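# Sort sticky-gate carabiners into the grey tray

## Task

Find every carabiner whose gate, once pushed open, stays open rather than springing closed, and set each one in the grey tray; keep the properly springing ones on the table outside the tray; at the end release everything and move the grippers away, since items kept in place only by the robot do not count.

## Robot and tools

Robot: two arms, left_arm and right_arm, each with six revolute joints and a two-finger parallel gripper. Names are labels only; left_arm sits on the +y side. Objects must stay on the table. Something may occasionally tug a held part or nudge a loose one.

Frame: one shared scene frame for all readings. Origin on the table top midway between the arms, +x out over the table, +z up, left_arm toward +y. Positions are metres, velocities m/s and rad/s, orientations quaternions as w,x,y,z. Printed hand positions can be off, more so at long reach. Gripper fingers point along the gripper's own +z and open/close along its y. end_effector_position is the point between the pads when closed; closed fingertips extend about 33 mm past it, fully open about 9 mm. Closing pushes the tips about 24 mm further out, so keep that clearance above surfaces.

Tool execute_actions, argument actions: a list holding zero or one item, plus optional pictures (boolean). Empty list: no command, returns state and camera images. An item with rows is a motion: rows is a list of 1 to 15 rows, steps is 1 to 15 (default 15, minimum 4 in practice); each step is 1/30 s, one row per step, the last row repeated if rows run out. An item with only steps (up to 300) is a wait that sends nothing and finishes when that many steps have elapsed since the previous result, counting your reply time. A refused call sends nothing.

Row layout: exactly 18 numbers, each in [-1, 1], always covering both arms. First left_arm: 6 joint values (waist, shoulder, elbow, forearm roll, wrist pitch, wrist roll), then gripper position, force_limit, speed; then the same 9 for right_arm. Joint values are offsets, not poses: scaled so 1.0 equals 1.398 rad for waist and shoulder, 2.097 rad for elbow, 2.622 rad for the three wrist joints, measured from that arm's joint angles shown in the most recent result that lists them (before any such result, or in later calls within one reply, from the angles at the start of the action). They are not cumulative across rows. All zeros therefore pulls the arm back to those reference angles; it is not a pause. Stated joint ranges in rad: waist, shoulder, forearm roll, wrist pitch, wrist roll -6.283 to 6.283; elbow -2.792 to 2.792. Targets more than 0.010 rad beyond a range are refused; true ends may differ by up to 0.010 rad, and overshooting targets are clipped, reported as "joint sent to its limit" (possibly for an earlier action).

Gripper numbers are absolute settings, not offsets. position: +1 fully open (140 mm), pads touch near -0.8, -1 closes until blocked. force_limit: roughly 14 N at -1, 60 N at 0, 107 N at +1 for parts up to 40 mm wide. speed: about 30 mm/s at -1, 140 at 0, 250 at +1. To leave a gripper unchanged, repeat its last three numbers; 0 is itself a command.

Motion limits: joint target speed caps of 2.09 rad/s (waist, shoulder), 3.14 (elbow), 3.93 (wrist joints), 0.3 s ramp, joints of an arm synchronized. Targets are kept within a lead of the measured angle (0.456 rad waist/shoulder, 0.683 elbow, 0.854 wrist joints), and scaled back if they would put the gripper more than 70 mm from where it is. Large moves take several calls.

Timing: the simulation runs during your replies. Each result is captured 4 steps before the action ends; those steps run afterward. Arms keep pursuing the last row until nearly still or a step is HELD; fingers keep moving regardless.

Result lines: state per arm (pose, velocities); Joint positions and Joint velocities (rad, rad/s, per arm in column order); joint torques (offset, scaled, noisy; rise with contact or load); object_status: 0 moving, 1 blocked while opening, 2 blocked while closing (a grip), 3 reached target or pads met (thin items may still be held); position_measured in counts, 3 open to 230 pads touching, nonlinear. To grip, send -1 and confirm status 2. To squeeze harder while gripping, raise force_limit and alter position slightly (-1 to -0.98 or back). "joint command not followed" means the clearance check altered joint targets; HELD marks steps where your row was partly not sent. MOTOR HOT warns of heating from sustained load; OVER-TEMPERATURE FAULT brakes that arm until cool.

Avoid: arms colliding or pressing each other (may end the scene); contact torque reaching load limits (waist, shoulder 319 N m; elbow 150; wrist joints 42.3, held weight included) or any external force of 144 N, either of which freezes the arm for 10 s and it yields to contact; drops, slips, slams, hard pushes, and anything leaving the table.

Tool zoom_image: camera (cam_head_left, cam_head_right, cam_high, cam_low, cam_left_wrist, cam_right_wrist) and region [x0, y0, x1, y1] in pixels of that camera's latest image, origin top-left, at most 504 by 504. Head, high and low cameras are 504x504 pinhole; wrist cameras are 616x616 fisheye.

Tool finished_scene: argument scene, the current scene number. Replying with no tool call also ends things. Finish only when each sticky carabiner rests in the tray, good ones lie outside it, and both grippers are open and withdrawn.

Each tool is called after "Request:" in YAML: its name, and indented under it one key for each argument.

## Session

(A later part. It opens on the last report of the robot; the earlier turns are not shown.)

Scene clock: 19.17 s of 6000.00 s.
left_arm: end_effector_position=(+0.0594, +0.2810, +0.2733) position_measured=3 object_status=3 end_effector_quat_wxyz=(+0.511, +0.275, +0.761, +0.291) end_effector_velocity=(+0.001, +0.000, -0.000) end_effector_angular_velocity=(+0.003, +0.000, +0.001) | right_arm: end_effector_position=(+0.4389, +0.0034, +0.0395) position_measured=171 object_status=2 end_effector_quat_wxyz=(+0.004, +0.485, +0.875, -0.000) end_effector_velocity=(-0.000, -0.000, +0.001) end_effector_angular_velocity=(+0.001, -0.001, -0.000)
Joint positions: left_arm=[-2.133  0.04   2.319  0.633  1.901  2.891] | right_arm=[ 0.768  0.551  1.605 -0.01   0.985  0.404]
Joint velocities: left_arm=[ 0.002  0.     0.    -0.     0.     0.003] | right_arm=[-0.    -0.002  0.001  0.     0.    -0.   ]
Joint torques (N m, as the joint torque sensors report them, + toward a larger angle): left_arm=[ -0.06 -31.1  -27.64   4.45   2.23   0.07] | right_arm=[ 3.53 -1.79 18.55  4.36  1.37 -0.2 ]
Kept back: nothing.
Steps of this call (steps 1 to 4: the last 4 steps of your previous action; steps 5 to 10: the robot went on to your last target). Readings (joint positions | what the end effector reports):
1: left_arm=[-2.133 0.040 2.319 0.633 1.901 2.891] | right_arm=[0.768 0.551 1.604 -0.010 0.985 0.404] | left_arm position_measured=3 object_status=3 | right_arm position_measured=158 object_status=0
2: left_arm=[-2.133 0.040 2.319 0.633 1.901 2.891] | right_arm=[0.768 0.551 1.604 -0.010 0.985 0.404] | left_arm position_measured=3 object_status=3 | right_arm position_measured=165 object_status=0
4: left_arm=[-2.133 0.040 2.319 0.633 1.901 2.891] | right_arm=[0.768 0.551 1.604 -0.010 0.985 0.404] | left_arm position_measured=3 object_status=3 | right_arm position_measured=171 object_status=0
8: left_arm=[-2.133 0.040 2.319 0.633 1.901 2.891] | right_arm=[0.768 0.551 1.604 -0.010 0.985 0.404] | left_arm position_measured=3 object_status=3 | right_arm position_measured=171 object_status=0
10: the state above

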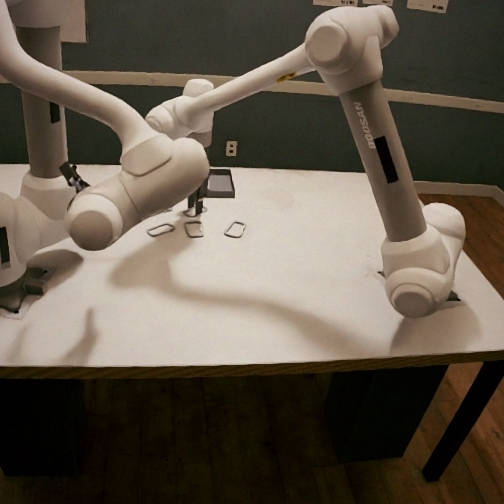

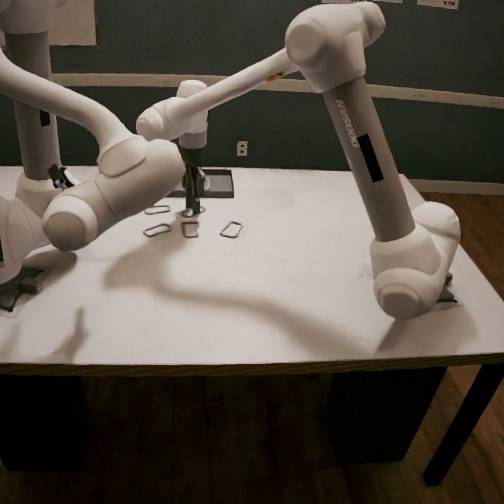

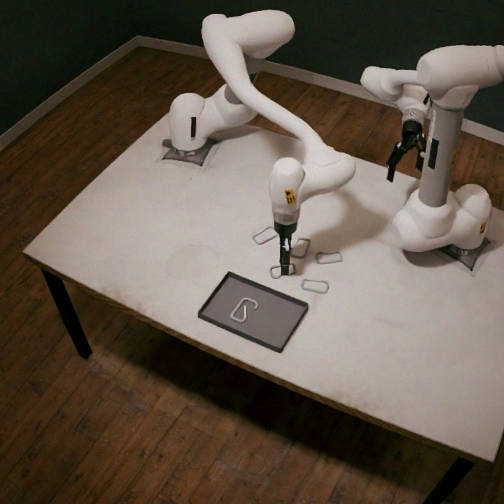

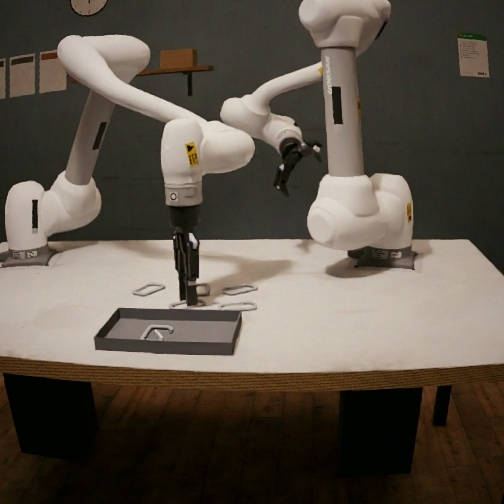

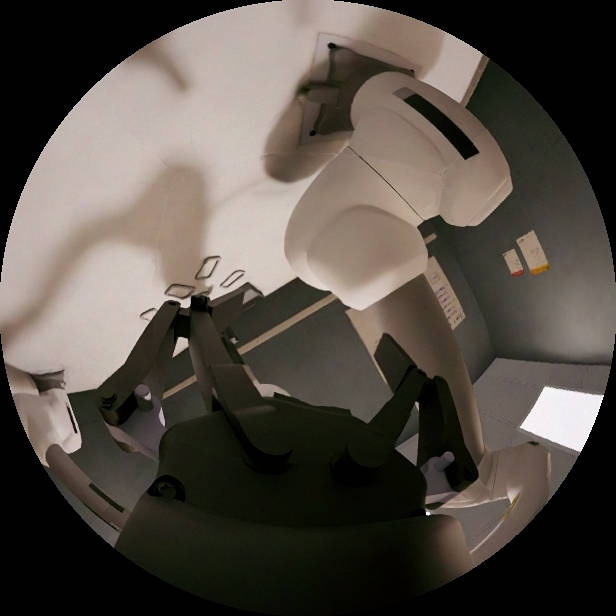

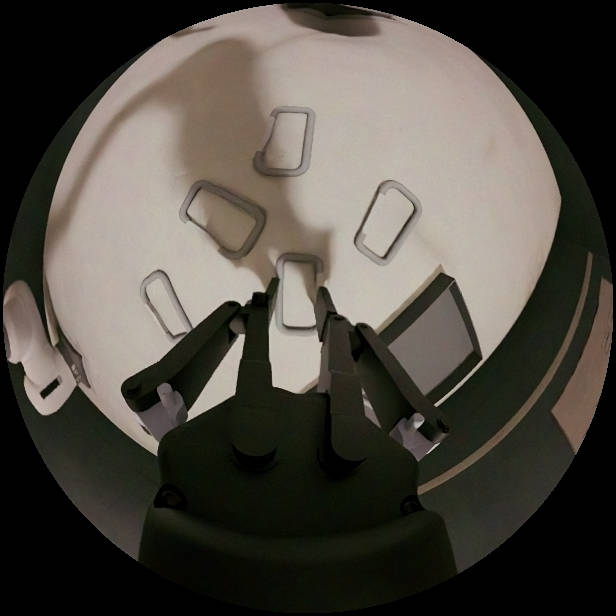

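Request:
execute_actions:
  actions:
    - {"rows":[[0,0,0,0,0,0,1,0,0,0,0,0,0,0,0,0.15,-0.5,0.5]],"steps":12}

Request:
execute_actions:
  actions:
    - {"rows":[[0,0,0,0,0,0,1,0,0,0,0.0031,0.0015,0,-0.0029,0,0.15,-0.5,0.5],[0,0,0,0,0,0,1,0,0,0,0.0031,0.0015,0,-0.0029,0,0.15,-0.5,0.5],[0,0,0,0,0,0,1,0,0,0,0.0031,0.0015,0,-0.0029,0,0.15,-0.5,0.5],[0,0,0,0,0,0,1,0,0,0,0.0031,0.0015,0,-0.0029,0,0.15,-0.5,0.5],[0,0,0,0,0,0,1,0,0,0,0.0031,0.0015,0,-0.0029,0,-0.35,-0.5,0]],"steps":15}

Request:
execute_actions:
  actions:
    - {"steps":10}
  pictures: true

Request:
zoom_image:
  camera: "cam_right_wrist"
  region: [200, 200, 400, 380]

Scene clock: 19.87 s of 6000.00 s.
left_arm: end_effector_position=(+0.0594, +0.2810, +0.2733) position_measured=3 object_status=3 end_effector_quat_wxyz=(+0.511, +0.275, +0.761, +0.291) end_effector_velocity=(-0.000, +0.000, -0.000) end_effector_angular_velocity=(+0.003, +0.001, +0.001) | right_arm: end_effector_position=(+0.4385, +0.0030, +0.0382) position_measured=110 object_status=0 end_effector_quat_wxyz=(+0.004, +0.485, +0.875, -0.001) end_effector_velocity=(+0.004, +0.005, +0.006) end_effector_angular_velocity=(+0.009, -0.007, +0.001)
Joint positions: left_arm=[-2.133  0.04   2.319  0.633  1.901  2.891] | right_arm=[ 0.768  0.552  1.605 -0.01   0.986  0.404]
Joint velocities: left_arm=[ 0.     0.    -0.    -0.001 -0.     0.002] | right_arm=[ 0.    -0.002 -0.009 -0.001 -0.001 -0.001]
Joint torques (N m, as the joint torque sensors report them, + toward a larger angle): left_arm=[  0.2  -31.69 -27.54   4.34   2.22  -0.02] | right_arm=[  4.17 -91.31 -34.15   3.91  -0.29  -0.2 ]
Steps of this call (steps 1 to 13: the robot went on to your last target; steps 14 to 21: the first 8 steps of this action). Readings (joint positions | what the end effector reports):
14: left_arm=[-2.133 0.040 2.319 0.633 1.901 2.891] | right_arm=[0.768 0.552 1.605 -0.010 0.986 0.404] | left_arm position_measured=3 object_status=3 | right_arm position_measured=171 object_status=0
15: left_arm=[-2.133 0.040 2.319 0.633 1.901 2.891] | right_arm=[0.768 0.552 1.605 -0.010 0.986 0.404] | left_arm position_measured=3 object_status=3 | right_arm position_measured=169 object_status=0
17: left_arm=[-2.133 0.040 2.319 0.633 1.901 2.891] | right_arm=[0.768 0.552 1.606 -0.010 0.986 0.404] | left_arm position_measured=3 object_status=3 | right_arm position_measured=147 object_status=0
21: the state above

Scene clock: 30.37 s of 6000.00 s.
left_arm: end_effector_position=(+0.0594, +0.2810, +0.2733) position_measured=3 object_status=3 end_effector_quat_wxyz=(+0.511, +0.275, +0.761, +0.291) end_effector_velocity=(-0.000, -0.000, +0.000) end_effector_angular_velocity=(-0.002, -0.001, -0.000) | right_arm: end_effector_position=(+0.4414, +0.0062, +0.0384) position_measured=171 object_status=2 end_effector_quat_wxyz=(+0.005, +0.484, +0.875, +0.004) end_effector_velocity=(-0.000, +0.000, -0.001) end_effector_angular_velocity=(-0.001, +0.001, -0.001)
Joint positions: left_arm=[-2.133  0.04   2.319  0.633  1.901  2.891] | right_arm=[ 0.768  0.554  1.603 -0.012  0.976  0.404]
Joint velocities: left_arm=[-0.001  0.    -0.     0.     0.    -0.002] | right_arm=[ 0.     0.002 -0.001  0.001  0.     0.001]
Joint torques (N m, as the joint torque sensors report them, + toward a larger angle): left_arm=[  0.41 -31.19 -27.86   4.31   2.25   0.05] | right_arm=[  2.3  -49.93 -15.05   2.87  -4.18  -0.1 ]
FORCE FAULT: contact force on the right arm reached its limit, and that arm stopped for 10 seconds. The contact can be on any part of that arm, not only on its tool. That arm's remaining commands of this call were not run. That arm holds still and accepts commands again. Move the arm away from the contact; if what it grips holds it there, let go first. Pushing or pulling that hard again can fault the arm again.
Kept back: nothing.
The stop of the right arm began at step 15 of this call (marked STOPPED below). From that step on that arm followed nothing that you had sent. 5 of its steps, steps kept back included, did not run and will not run. The other arm was sent all steps of this action in this call, none kept back. Nothing is kept back now, and the robot has no last target.
Steps of this call (steps 1 to 4: the last 4 steps of your previous action; steps 5 to 15: the first 11 steps of this action, its rows measured from where the robot was after step 4; steps 16 to 19: the last 4 steps of this action, not kept back; steps 20 to 315: the stop continued). Readings (joint positions | what the end effector reports):
4: left_arm=[-2.133 0.040 2.319 0.633 1.901 2.891] | right_arm=[0.768 0.552 1.605 -0.010 0.985 0.404] | left_arm position_measured=3 object_status=3 | right_arm position_measured=110 object_status=0
5: left_arm=[-2.133 0.040 2.319 0.633 1.901 2.891] | right_arm=[0.768 0.552 1.605 -0.010 0.985 0.404] | left_arm position_measured=3 object_status=3 | right_arm position_measured=110 object_status=0
6: left_arm=[-2.133 0.040 2.319 0.633 1.901 2.891] | right_arm=[0.768 0.552 1.605 -0.010 0.983 0.404] | left_arm position_measured=3 object_status=3 | right_arm position_measured=110 object_status=3
8: left_arm=[-2.133 0.040 2.319 0.633 1.901 2.891] | right_arm=[0.768 0.555 1.607 -0.010 0.980 0.404] | left_arm position_measured=3 object_status=3 | right_arm position_measured=110 object_status=3
12: left_arm=[-2.133 0.040 2.319 0.633 1.901 2.891] | right_arm=[0.768 0.555 1.607 -0.010 0.978 0.404] | left_arm position_measured=3 object_status=3 | right_arm position_measured=127 object_status=0
15: left_arm=[-2.133 0.040 2.319 0.633 1.901 2.891] | right_arm=[0.768 0.554 1.603 -0.012 0.976 0.404] | left_arm position_measured=3 object_status=3 | right_arm position_measured=150 object_status=0 STOPPED (the right arm)
315: the state above

Scene clock: 30.40 s of 6000.00 s.
left_arm: end_effector_position=(+0.0594, +0.2810, +0.2733) position_measured=3 object_status=3 end_effector_quat_wxyz=(+0.511, +0.275, +0.761, +0.291) end_effector_velocity=(-0.000, -0.000, +0.000) end_effector_angular_velocity=(-0.001, -0.001, -0.001) | right_arm: end_effector_position=(+0.4414, +0.0063, +0.0386) position_measured=171 object_status=2 end_effector_quat_wxyz=(+0.005, +0.484, +0.875, +0.004) end_effector_velocity=(+0.001, +0.001, +0.003) end_effector_angular_velocity=(+0.004, -0.003, -0.001)
Joint positions: left_arm=[-2.133  0.04   2.319  0.633  1.901  2.891] | right_arm=[ 0.768  0.553  1.603 -0.012  0.977  0.404]
Joint velocities: left_arm=[-0.001  0.     0.     0.001  0.    -0.001] | right_arm=[ 0.    -0.003 -0.002 -0.     0.     0.001]
Joint torques (N m, as the joint torque sensors report them, + toward a larger angle): left_arm=[ -0.11 -30.53 -27.82   4.35   2.26   0.03] | right_arm=[  1.54 -52.97 -18.49   2.9   -4.4   -0.32]
Kept back: nothing.
A stop began in an earlier call of the same reply, so what this call sent did not run. Send another action.
Steps of this call (step 1: nothing new was sent). Readings (joint positions | what the end effector reports):
1: the state above

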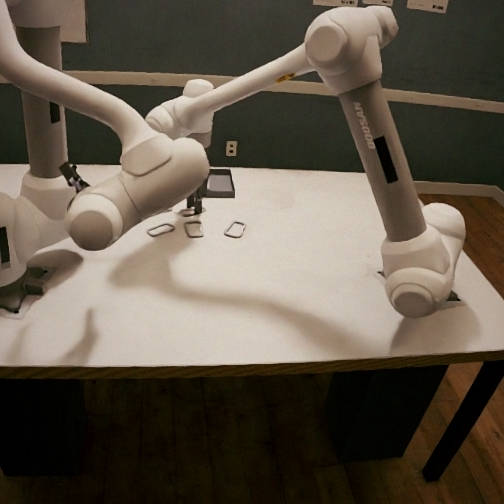

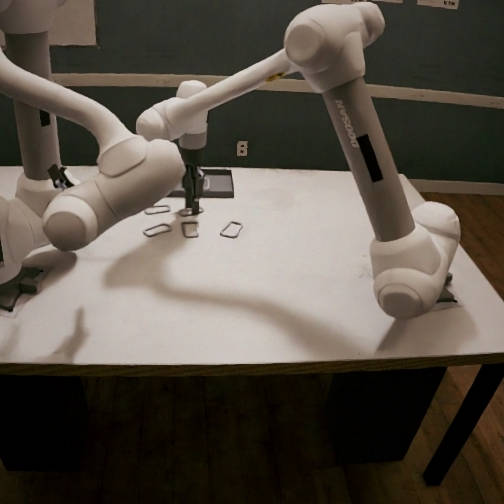

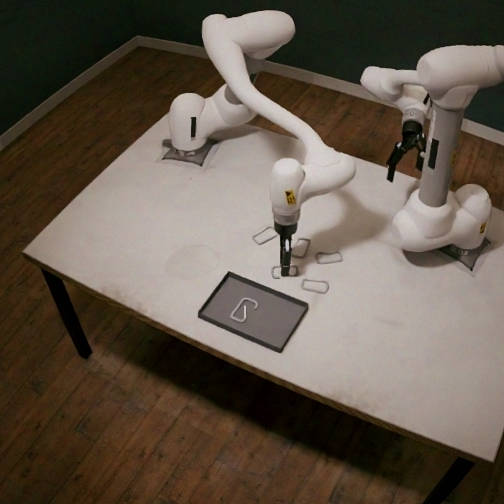

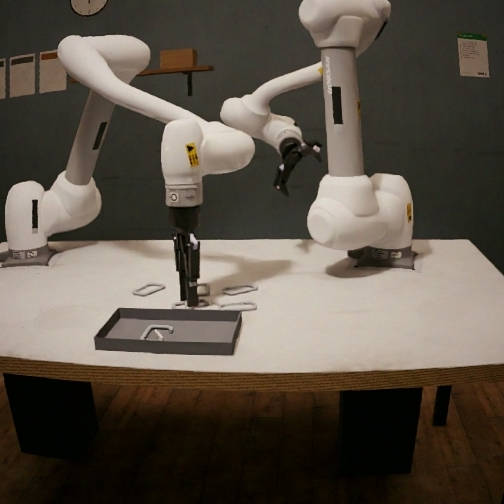

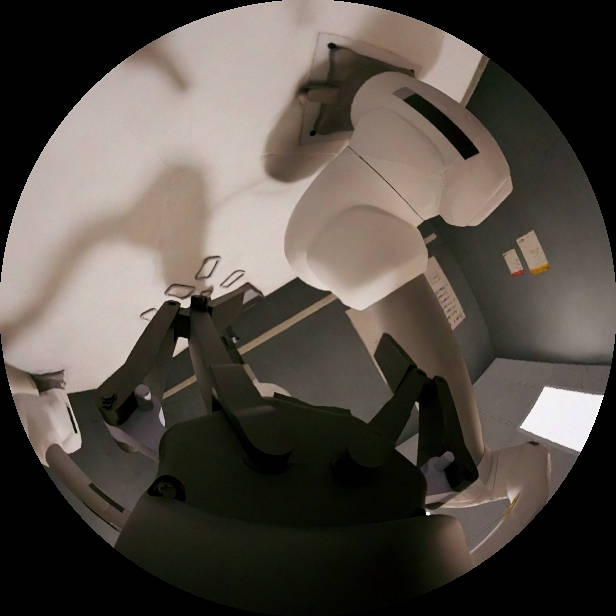

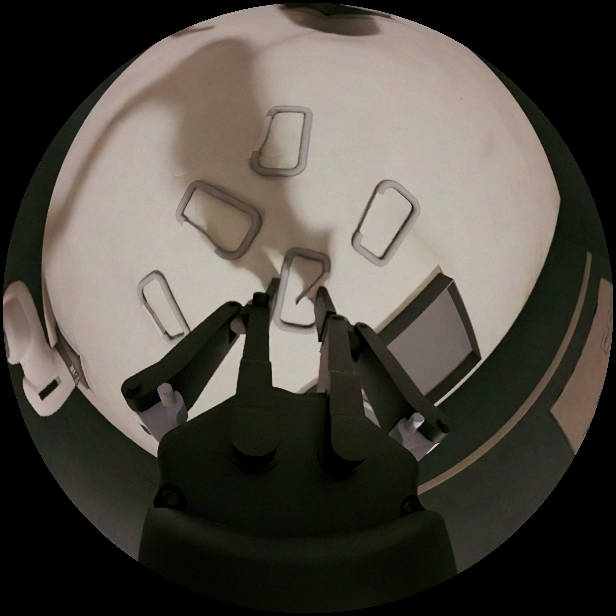

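Region (200, 200, 400, 380) of cam_right_wrist's 616x616 image, scaled by 2.520, with more detail than that image has; it fills the top 454 rows of this view, and the rest is white.

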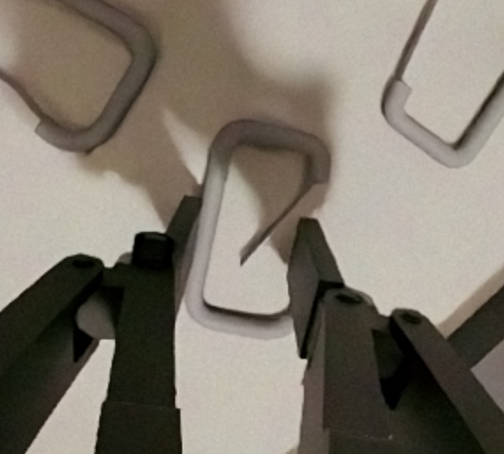

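Request:
execute_actions:
  actions:
    - {"rows":[[0,0,0,0,0,0,1,0,0,0,-0.004,-0.002,0,0.006,0,0.15,-0.5,0.5]],"steps":15}
  pictures: true

Request:
zoom_image:
  camera: "cam_right_wrist"
  region: [200, 200, 400, 380]

Scene clock: 31.00 s of 6000.00 s.
left_arm: end_effector_position=(+0.0594, +0.2810, +0.2733) position_measured=3 object_status=3 end_effector_quat_wxyz=(+0.511, +0.275, +0.761, +0.291) end_effector_velocity=(-0.000, -0.000, -0.000) end_effector_angular_velocity=(+0.001, -0.001, -0.001) | right_arm: end_effector_position=(+0.4404, +0.0047, +0.0448) position_measured=110 object_status=0 end_effector_quat_wxyz=(+0.005, +0.484, +0.875, +0.001) end_effector_velocity=(+0.000, -0.000, +0.001) end_effector_angular_velocity=(-0.000, -0.000, +0.001)
Joint positions: left_arm=[-2.133  0.04   2.319  0.633  1.901  2.891] | right_arm=[ 0.768  0.548  1.599 -0.012  0.992  0.404]
Joint velocities: left_arm=[-0.001  0.001 -0.     0.    -0.     0.001] | right_arm=[-0.    -0.001 -0.001 -0.     0.002 -0.   ]
Joint torques (N m, as the joint torque sensors report them, + toward a larger angle): left_arm=[ -0.19 -31.15 -27.54   4.38   2.3    0.05] | right_arm=[  2.69 -90.69 -34.27   3.91  -0.51  -0.32]
Steps of this call (steps 1 to 7: nothing new was sent; steps 8 to 18: the first 11 steps of this action). Readings (joint positions | what the end effector reports):
8: left_arm=[-2.133 0.040 2.319 0.633 1.901 2.891] | right_arm=[0.768 0.553 1.603 -0.012 0.977 0.404] | left_arm position_measured=3 object_status=3 | right_arm position_measured=173 object_status=0
9: left_arm=[-2.133 0.040 2.319 0.633 1.901 2.891] | right_arm=[0.768 0.553 1.603 -0.012 0.979 0.404] | left_arm position_measured=3 object_status=3 | right_arm position_measured=169 object_status=0
11: left_arm=[-2.133 0.040 2.319 0.633 1.901 2.891] | right_arm=[0.768 0.550 1.600 -0.012 0.987 0.404] | left_arm position_measured=3 object_status=3 | right_arm position_measured=148 object_status=0
15: left_arm=[-2.133 0.040 2.319 0.633 1.901 2.891] | right_arm=[0.768 0.548 1.599 -0.012 0.992 0.404] | left_arm position_measured=3 object_status=3 | right_arm position_measured=110 object_status=0
18: the state above

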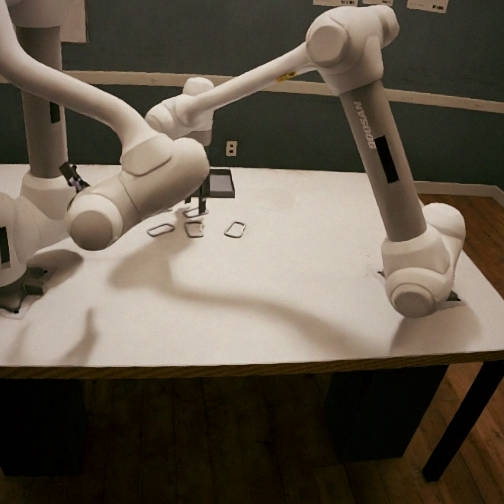

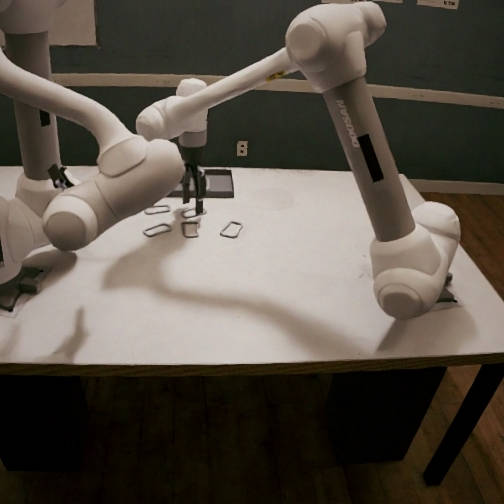

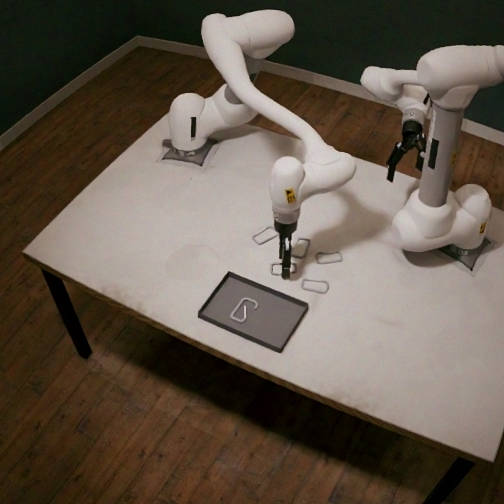

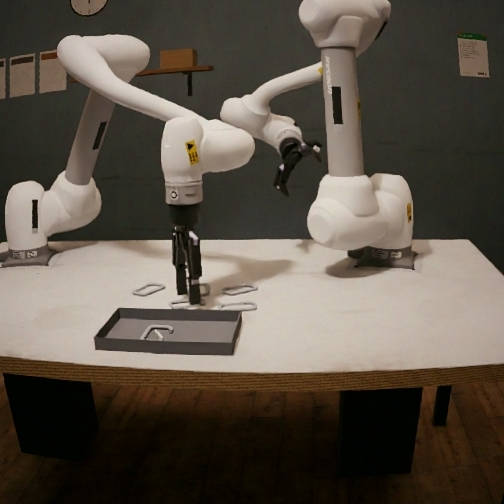

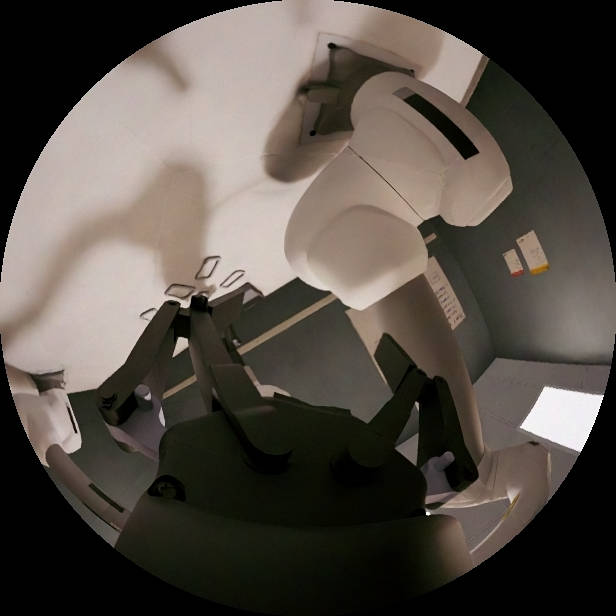

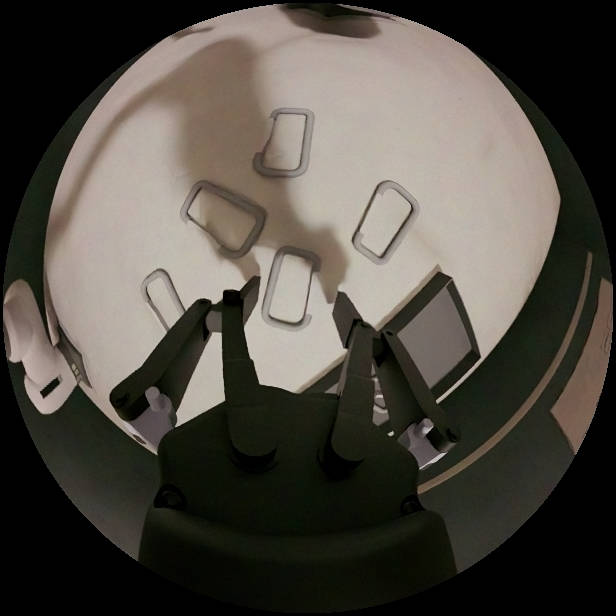

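Region (200, 200, 400, 380) of cam_right_wrist's 616x616 image, scaled by 2.520, with more detail than that image has; it fills the top 454 rows of this view, and the rest is white.

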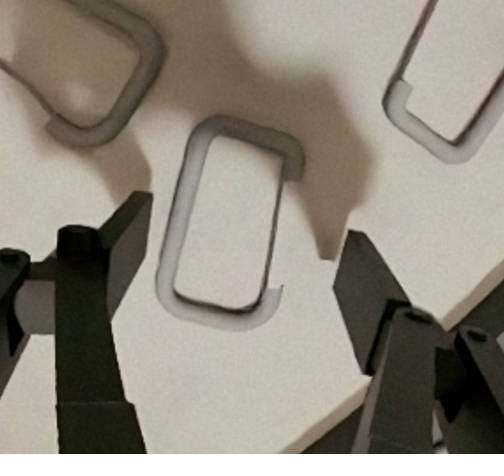

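Request:
execute_actions:
  actions:
    - {"rows":[[0,0,0,0,0,0,1,0,0,0,-0.03,-0.01,0,0.024,0,0.15,-1,0.5],[0,0,0,0,0,0,1,0,0,0,-0.03,-0.01,0,0.024,0,0.15,-1,0.5],[0,0,0,0,0,0,1,0,0,0,-0.03,-0.01,0,0.024,0,0.15,-1,0.5],[0,0,0,0,0,0,1,0,0,0,-0.03,-0.01,0,0.024,0,0.15,-1,0.5],[0,0,0,0,0,0,1,0,0,0.0916,-0.0534,0.0134,0.001,0.0188,-0.299,0.15,-1,0.5]],"steps":15}

Request:
execute_actions:
  actions:
    - {"steps":14}
  pictures: true

Request:
zoom_image:
  camera: "cam_right_wrist"
  region: [170, 150, 430, 380]

Scene clock: 32.33 s of 6000.00 s.
left_arm: end_effector_position=(+0.0594, +0.2810, +0.2733) position_measured=3 object_status=3 end_effector_quat_wxyz=(+0.511, +0.275, +0.761, +0.291) end_effector_velocity=(+0.000, +0.000, +0.000) end_effector_angular_velocity=(-0.000, +0.001, +0.000) | right_arm: end_effector_position=(+0.4050, +0.0141, +0.0879) position_measured=110 object_status=3 end_effector_quat_wxyz=(+0.005, +0.353, +0.936, +0.003) end_effector_velocity=(-0.321, +0.096, +0.006) end_effector_angular_velocity=(-0.058, +0.024, +2.875)
Joint positions: left_arm=[-2.133  0.04   2.319  0.633  1.901  2.891] | right_arm=[ 0.812  0.495  1.596 -0.011  1.043  0.157]
Joint velocities: left_arm=[ 0.001 -0.001 -0.     0.    -0.     0.001] | right_arm=[ 0.408 -0.098  0.146  0.011 -0.009 -2.473]
Joint torques (N m, as the joint torque sensors report them, + toward a larger angle): left_arm=[  0.06 -31.59 -27.59   4.36   2.23   0.06] | right_arm=[ 13.67 -87.65 -32.2    4.21  -0.07  -0.19]
Steps of this call (steps 1 to 4: the last 4 steps of your previous action; steps 5 to 15: the robot went on to your last target; steps 16 to 29: nothing new was sent; steps 30 to 40: the first 11 steps of this action). Readings (joint positions | what the end effector reports):
30: left_arm=[-2.133 0.040 2.319 0.633 1.901 2.891] | right_arm=[0.768 0.548 1.599 -0.012 0.992 0.404] | left_arm position_measured=3 object_status=3 | right_arm position_measured=110 object_status=3
31: left_arm=[-2.133 0.040 2.319 0.633 1.901 2.891] | right_arm=[0.768 0.545 1.597 -0.012 0.998 0.404] | left_arm position_measured=3 object_status=3 | right_arm position_measured=110 object_status=3
33: left_arm=[-2.133 0.040 2.319 0.633 1.901 2.891] | right_arm=[0.768 0.523 1.586 -0.012 1.029 0.404] | left_arm position_measured=3 object_status=3 | right_arm position_measured=110 object_status=3
37: left_arm=[-2.133 0.040 2.319 0.633 1.901 2.891] | right_arm=[0.780 0.504 1.585 -0.012 1.044 0.345] | left_arm position_measured=3 object_status=3 | right_arm position_measured=110 object_status=3
40: the state above

Scene clock: 32.80 s of 6000.00 s.
left_arm: end_effector_position=(+0.0594, +0.2810, +0.2733) position_measured=3 object_status=3 end_effector_quat_wxyz=(+0.511, +0.275, +0.761, +0.291) end_effector_velocity=(-0.000, -0.000, +0.000) end_effector_angular_velocity=(+0.001, -0.001, -0.001) | right_arm: end_effector_position=(+0.3384, +0.0301, +0.0895) position_measured=110 object_status=3 end_effector_quat_wxyz=(+0.004, +0.051, +0.999, -0.002) end_effector_velocity=(-0.001, +0.000, -0.001) end_effector_angular_velocity=(-0.002, +0.000, +0.009)
Joint positions: left_arm=[-2.133  0.04   2.319  0.633  1.901  2.891] | right_arm=[ 0.896  0.473  1.627 -0.009  1.041 -0.38 ]
Joint velocities: left_arm=[-0.     0.001 -0.     0.001  0.     0.   ] | right_arm=[ 0.001  0.002 -0.    -0.001 -0.    -0.007]
Joint torques (N m, as the joint torque sensors report them, + toward a larger angle): left_arm=[  0.35 -31.6  -27.72   4.29   2.24   0.14] | right_arm=[  3.94 -85.49 -34.71   3.82   0.06  -0.3 ]
Kept back: nothing.
Steps of this call (steps 1 to 4: the last 4 steps of your previous action; steps 5 to 14: the robot went on to your last target). Readings (joint positions | what the end effector reports):
1: left_arm=[-2.133 0.040 2.319 0.633 1.901 2.891] | right_arm=[0.826 0.491 1.601 -0.011 1.043 0.069] | left_arm position_measured=3 object_status=3 | right_arm position_measured=110 object_status=3
2: left_arm=[-2.133 0.040 2.319 0.633 1.901 2.891] | right_arm=[0.839 0.488 1.606 -0.010 1.042 -0.017] | left_arm position_measured=3 object_status=3 | right_arm position_measured=110 object_status=3
4: left_arm=[-2.133 0.040 2.319 0.633 1.901 2.891] | right_arm=[0.864 0.482 1.615 -0.010 1.042 -0.172] | left_arm position_measured=3 object_status=3 | right_arm position_measured=110 object_status=3
8: left_arm=[-2.133 0.040 2.319 0.633 1.901 2.891] | right_arm=[0.893 0.474 1.625 -0.009 1.041 -0.356] | left_arm position_measured=3 object_status=3 | right_arm position_measured=110 object_status=3
14: the state above

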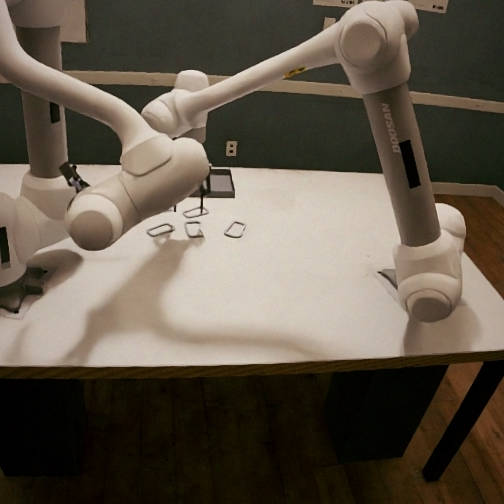

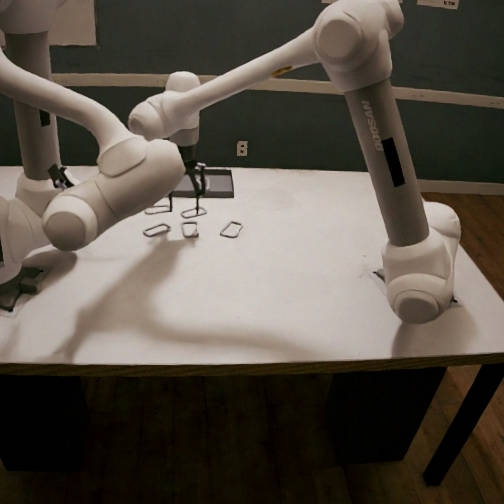

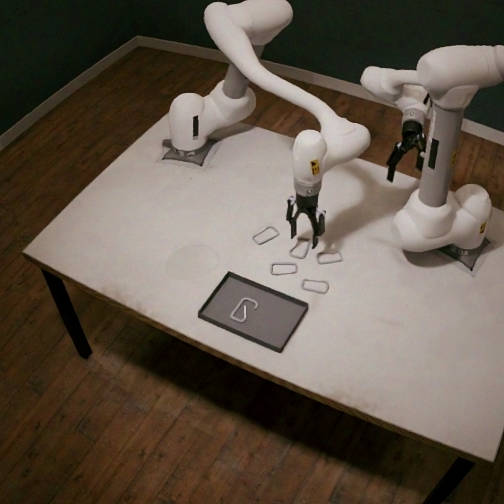

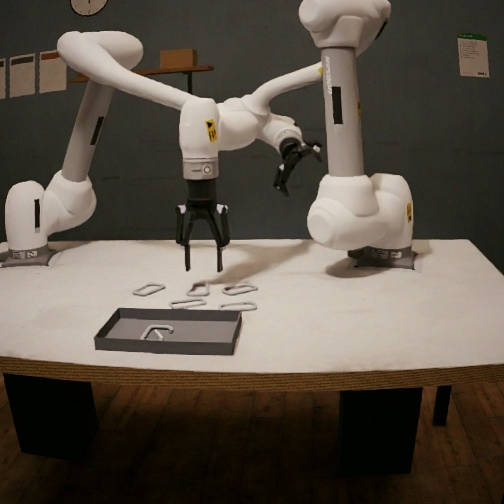

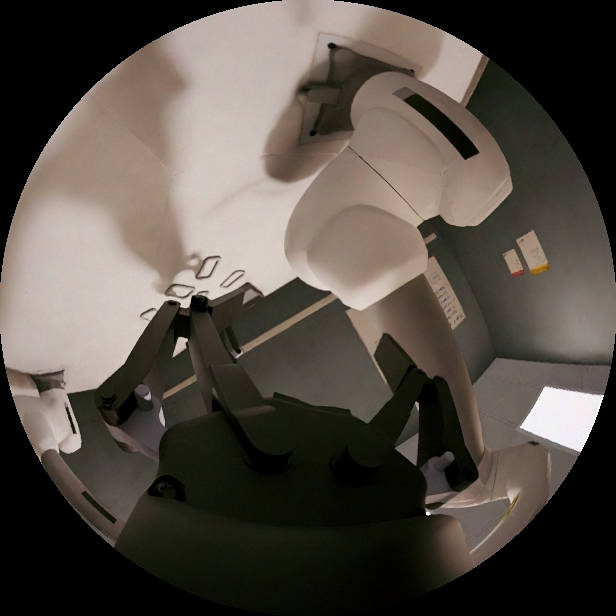

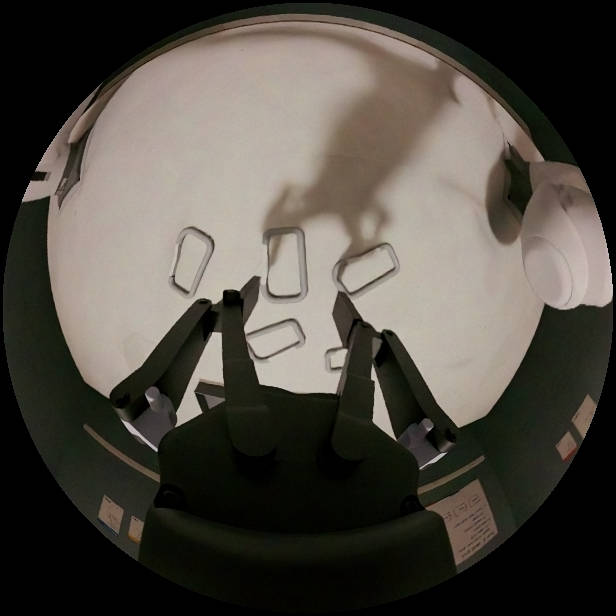

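Region (170, 150, 430, 380) of cam_right_wrist's 616x616 image, scaled by 1.938, with more detail than that image has; it fills the top 446 rows of this view, and the rest is white.

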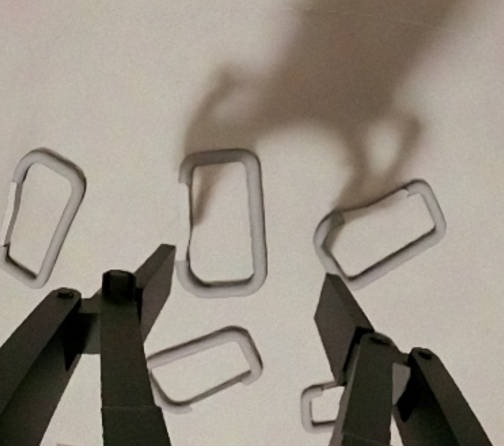

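Request:
execute_actions:
  actions:
    - {"rows":[[0,0,0,0,0,0,1,0,0,0.0125,0.0078,0.045,0,-0.0399,-0.0532,0.15,-1,0.5]],"steps":15}

Request:
execute_actions:
  actions:
    - {"steps":5}
  pictures: true

Request:
zoom_image:
  camera: "cam_right_wrist"
  region: [200, 200, 400, 380]

Scene clock: 33.83 s of 6000.00 s.
left_arm: end_effector_position=(+0.0594, +0.2810, +0.2733) position_measured=3 object_status=3 end_effector_quat_wxyz=(+0.511, +0.275, +0.761, +0.291) end_effector_velocity=(+0.000, +0.000, -0.000) end_effector_angular_velocity=(-0.000, +0.000, +0.001) | right_arm: end_effector_position=(+0.3144, +0.0125, +0.0380) position_measured=110 object_status=3 end_effector_quat_wxyz=(+0.003, -0.027, +1.000, -0.002) end_effector_velocity=(-0.003, -0.004, -0.008) end_effector_angular_velocity=(-0.002, +0.000, +0.021)
Joint positions: left_arm=[-2.133  0.04   2.319  0.633  1.901  2.891] | right_arm=[ 0.914  0.484  1.72  -0.009  0.938 -0.518]
Joint velocities: left_arm=[ 0.001 -0.     0.    -0.     0.    -0.   ] | right_arm=[ 0.002  0.002  0.014 -0.001 -0.015 -0.019]
Joint torques (N m, as the joint torque sensors report them, + toward a larger angle): left_arm=[ -0.16 -30.75 -28.04   4.33   2.15   0.14] | right_arm=[  2.94 -83.12 -31.02   3.52  -0.06  -0.47]
Steps of this call (steps 1 to 20: the robot went on to your last target; steps 21 to 31: the first 11 steps of this action). Readings (joint positions | what the end effector reports):
21: left_arm=[-2.133 0.040 2.319 0.633 1.901 2.891] | right_arm=[0.896 0.473 1.627 -0.009 1.041 -0.381] | left_arm position_measured=3 object_status=3 | right_arm position_measured=110 object_status=3
22: left_arm=[-2.133 0.040 2.319 0.633 1.901 2.891] | right_arm=[0.897 0.473 1.631 -0.009 1.036 -0.388] | left_arm position_measured=3 object_status=3 | right_arm position_measured=110 object_status=3
24: left_arm=[-2.133 0.040 2.319 0.633 1.901 2.891] | right_arm=[0.904 0.477 1.668 -0.009 0.996 -0.441] | left_arm position_measured=3 object_status=3 | right_arm position_measured=110 object_status=3
28: left_arm=[-2.133 0.040 2.319 0.633 1.901 2.891] | right_arm=[0.913 0.484 1.717 -0.009 0.942 -0.513] | left_arm position_measured=3 object_status=3 | right_arm position_measured=110 object_status=3
31: the state above

Scene clock: 34.00 s of 6000.00 s.
left_arm: end_effector_position=(+0.0594, +0.2810, +0.2733) position_measured=3 object_status=3 end_effector_quat_wxyz=(+0.511, +0.275, +0.761, +0.291) end_effector_velocity=(+0.000, -0.000, +0.000) end_effector_angular_velocity=(-0.000, -0.001, -0.000) | right_arm: end_effector_position=(+0.3142, +0.0122, +0.0374) position_measured=110 object_status=3 end_effector_quat_wxyz=(+0.003, -0.028, +1.000, -0.002) end_effector_velocity=(-0.000, -0.001, -0.002) end_effector_angular_velocity=(-0.002, +0.001, +0.001)
Joint positions: left_arm=[-2.133  0.04   2.319  0.633  1.901  2.891] | right_arm=[ 0.914  0.484  1.721 -0.009  0.937 -0.519]
Joint velocities: left_arm=[ 0.     0.     0.     0.001  0.    -0.   ] | right_arm=[ 0.     0.002  0.001 -0.    -0.001 -0.001]
Joint torques (N m, as the joint torque sensors report them, + toward a larger angle): left_arm=[ -0.16 -31.49 -27.65   4.36   2.27   0.  ] | right_arm=[  5.36 -84.05 -32.61   3.51  -0.31  -0.38]
Kept back: nothing.
Steps of this call (steps 1 to 4: the last 4 steps of your previous action; step 5: the robot went on to your last target). Readings (joint positions | what the end effector reports):
1: left_arm=[-2.133 0.040 2.319 0.633 1.901 2.891] | right_arm=[0.914 0.484 1.720 -0.009 0.937 -0.518] | left_arm position_measured=3 object_status=3 | right_arm position_measured=110 object_status=3
2: left_arm=[-2.133 0.040 2.319 0.633 1.901 2.891] | right_arm=[0.914 0.484 1.721 -0.009 0.937 -0.519] | left_arm position_measured=3 object_status=3 | right_arm position_measured=110 object_status=3
4: left_arm=[-2.133 0.040 2.319 0.633 1.901 2.891] | right_arm=[0.914 0.484 1.721 -0.009 0.937 -0.519] | left_arm position_measured=3 object_status=3 | right_arm position_measured=110 object_status=3
5: the state above

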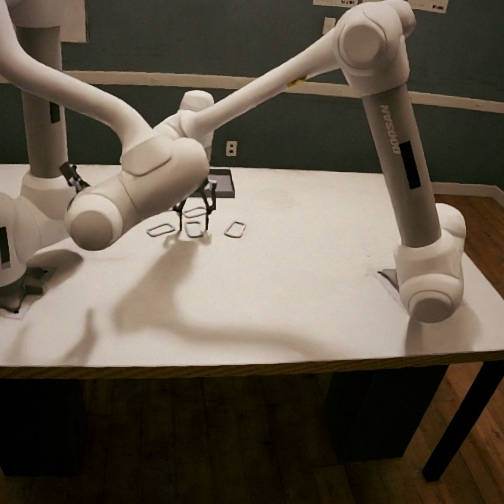

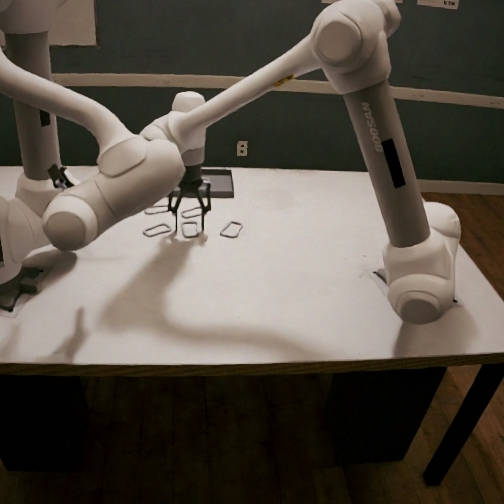

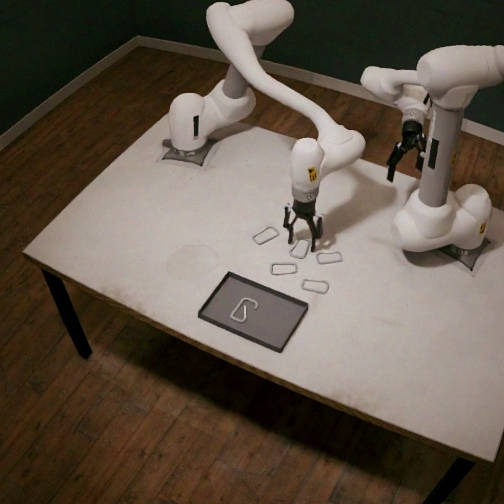

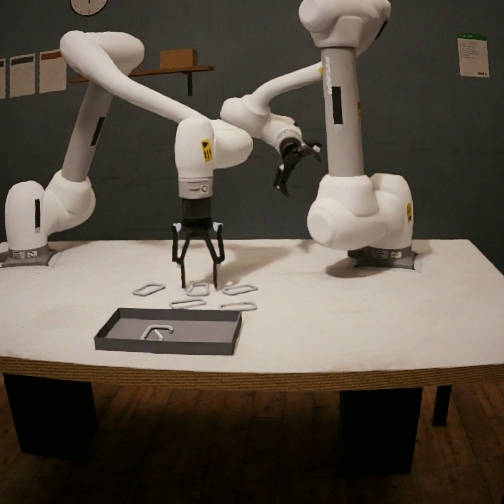

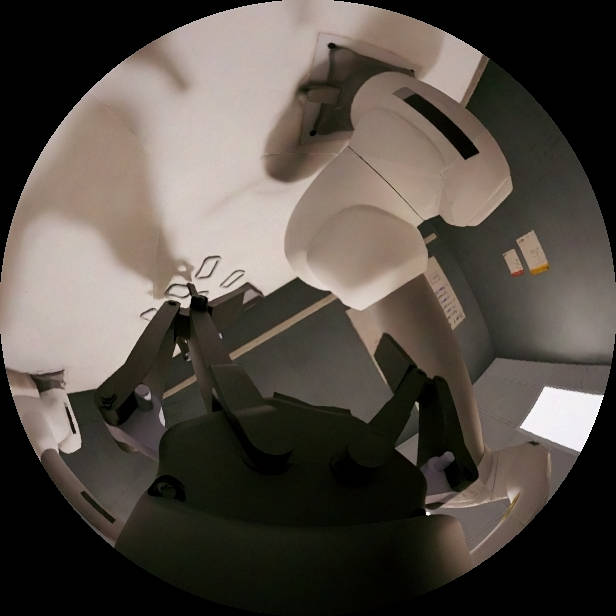

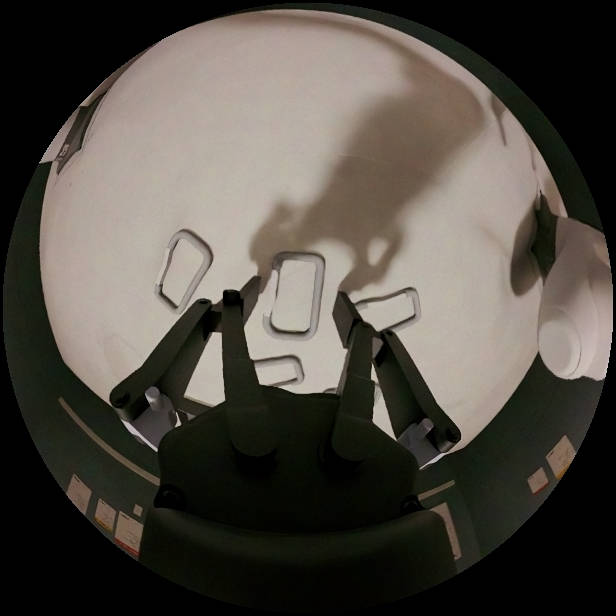

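Region (200, 200, 400, 380) of cam_right_wrist's 616x616 image, scaled by 2.520, with more detail than that image has; it fills the top 454 rows of this view, and the rest is white.

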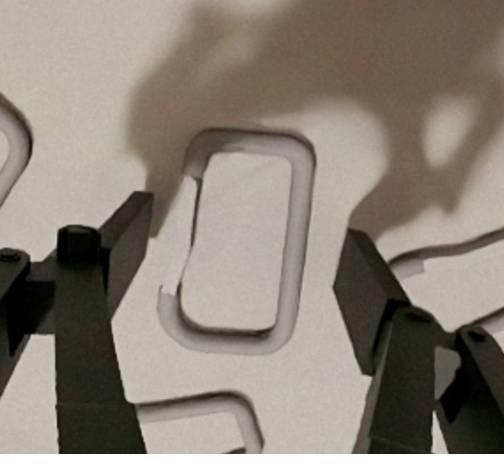

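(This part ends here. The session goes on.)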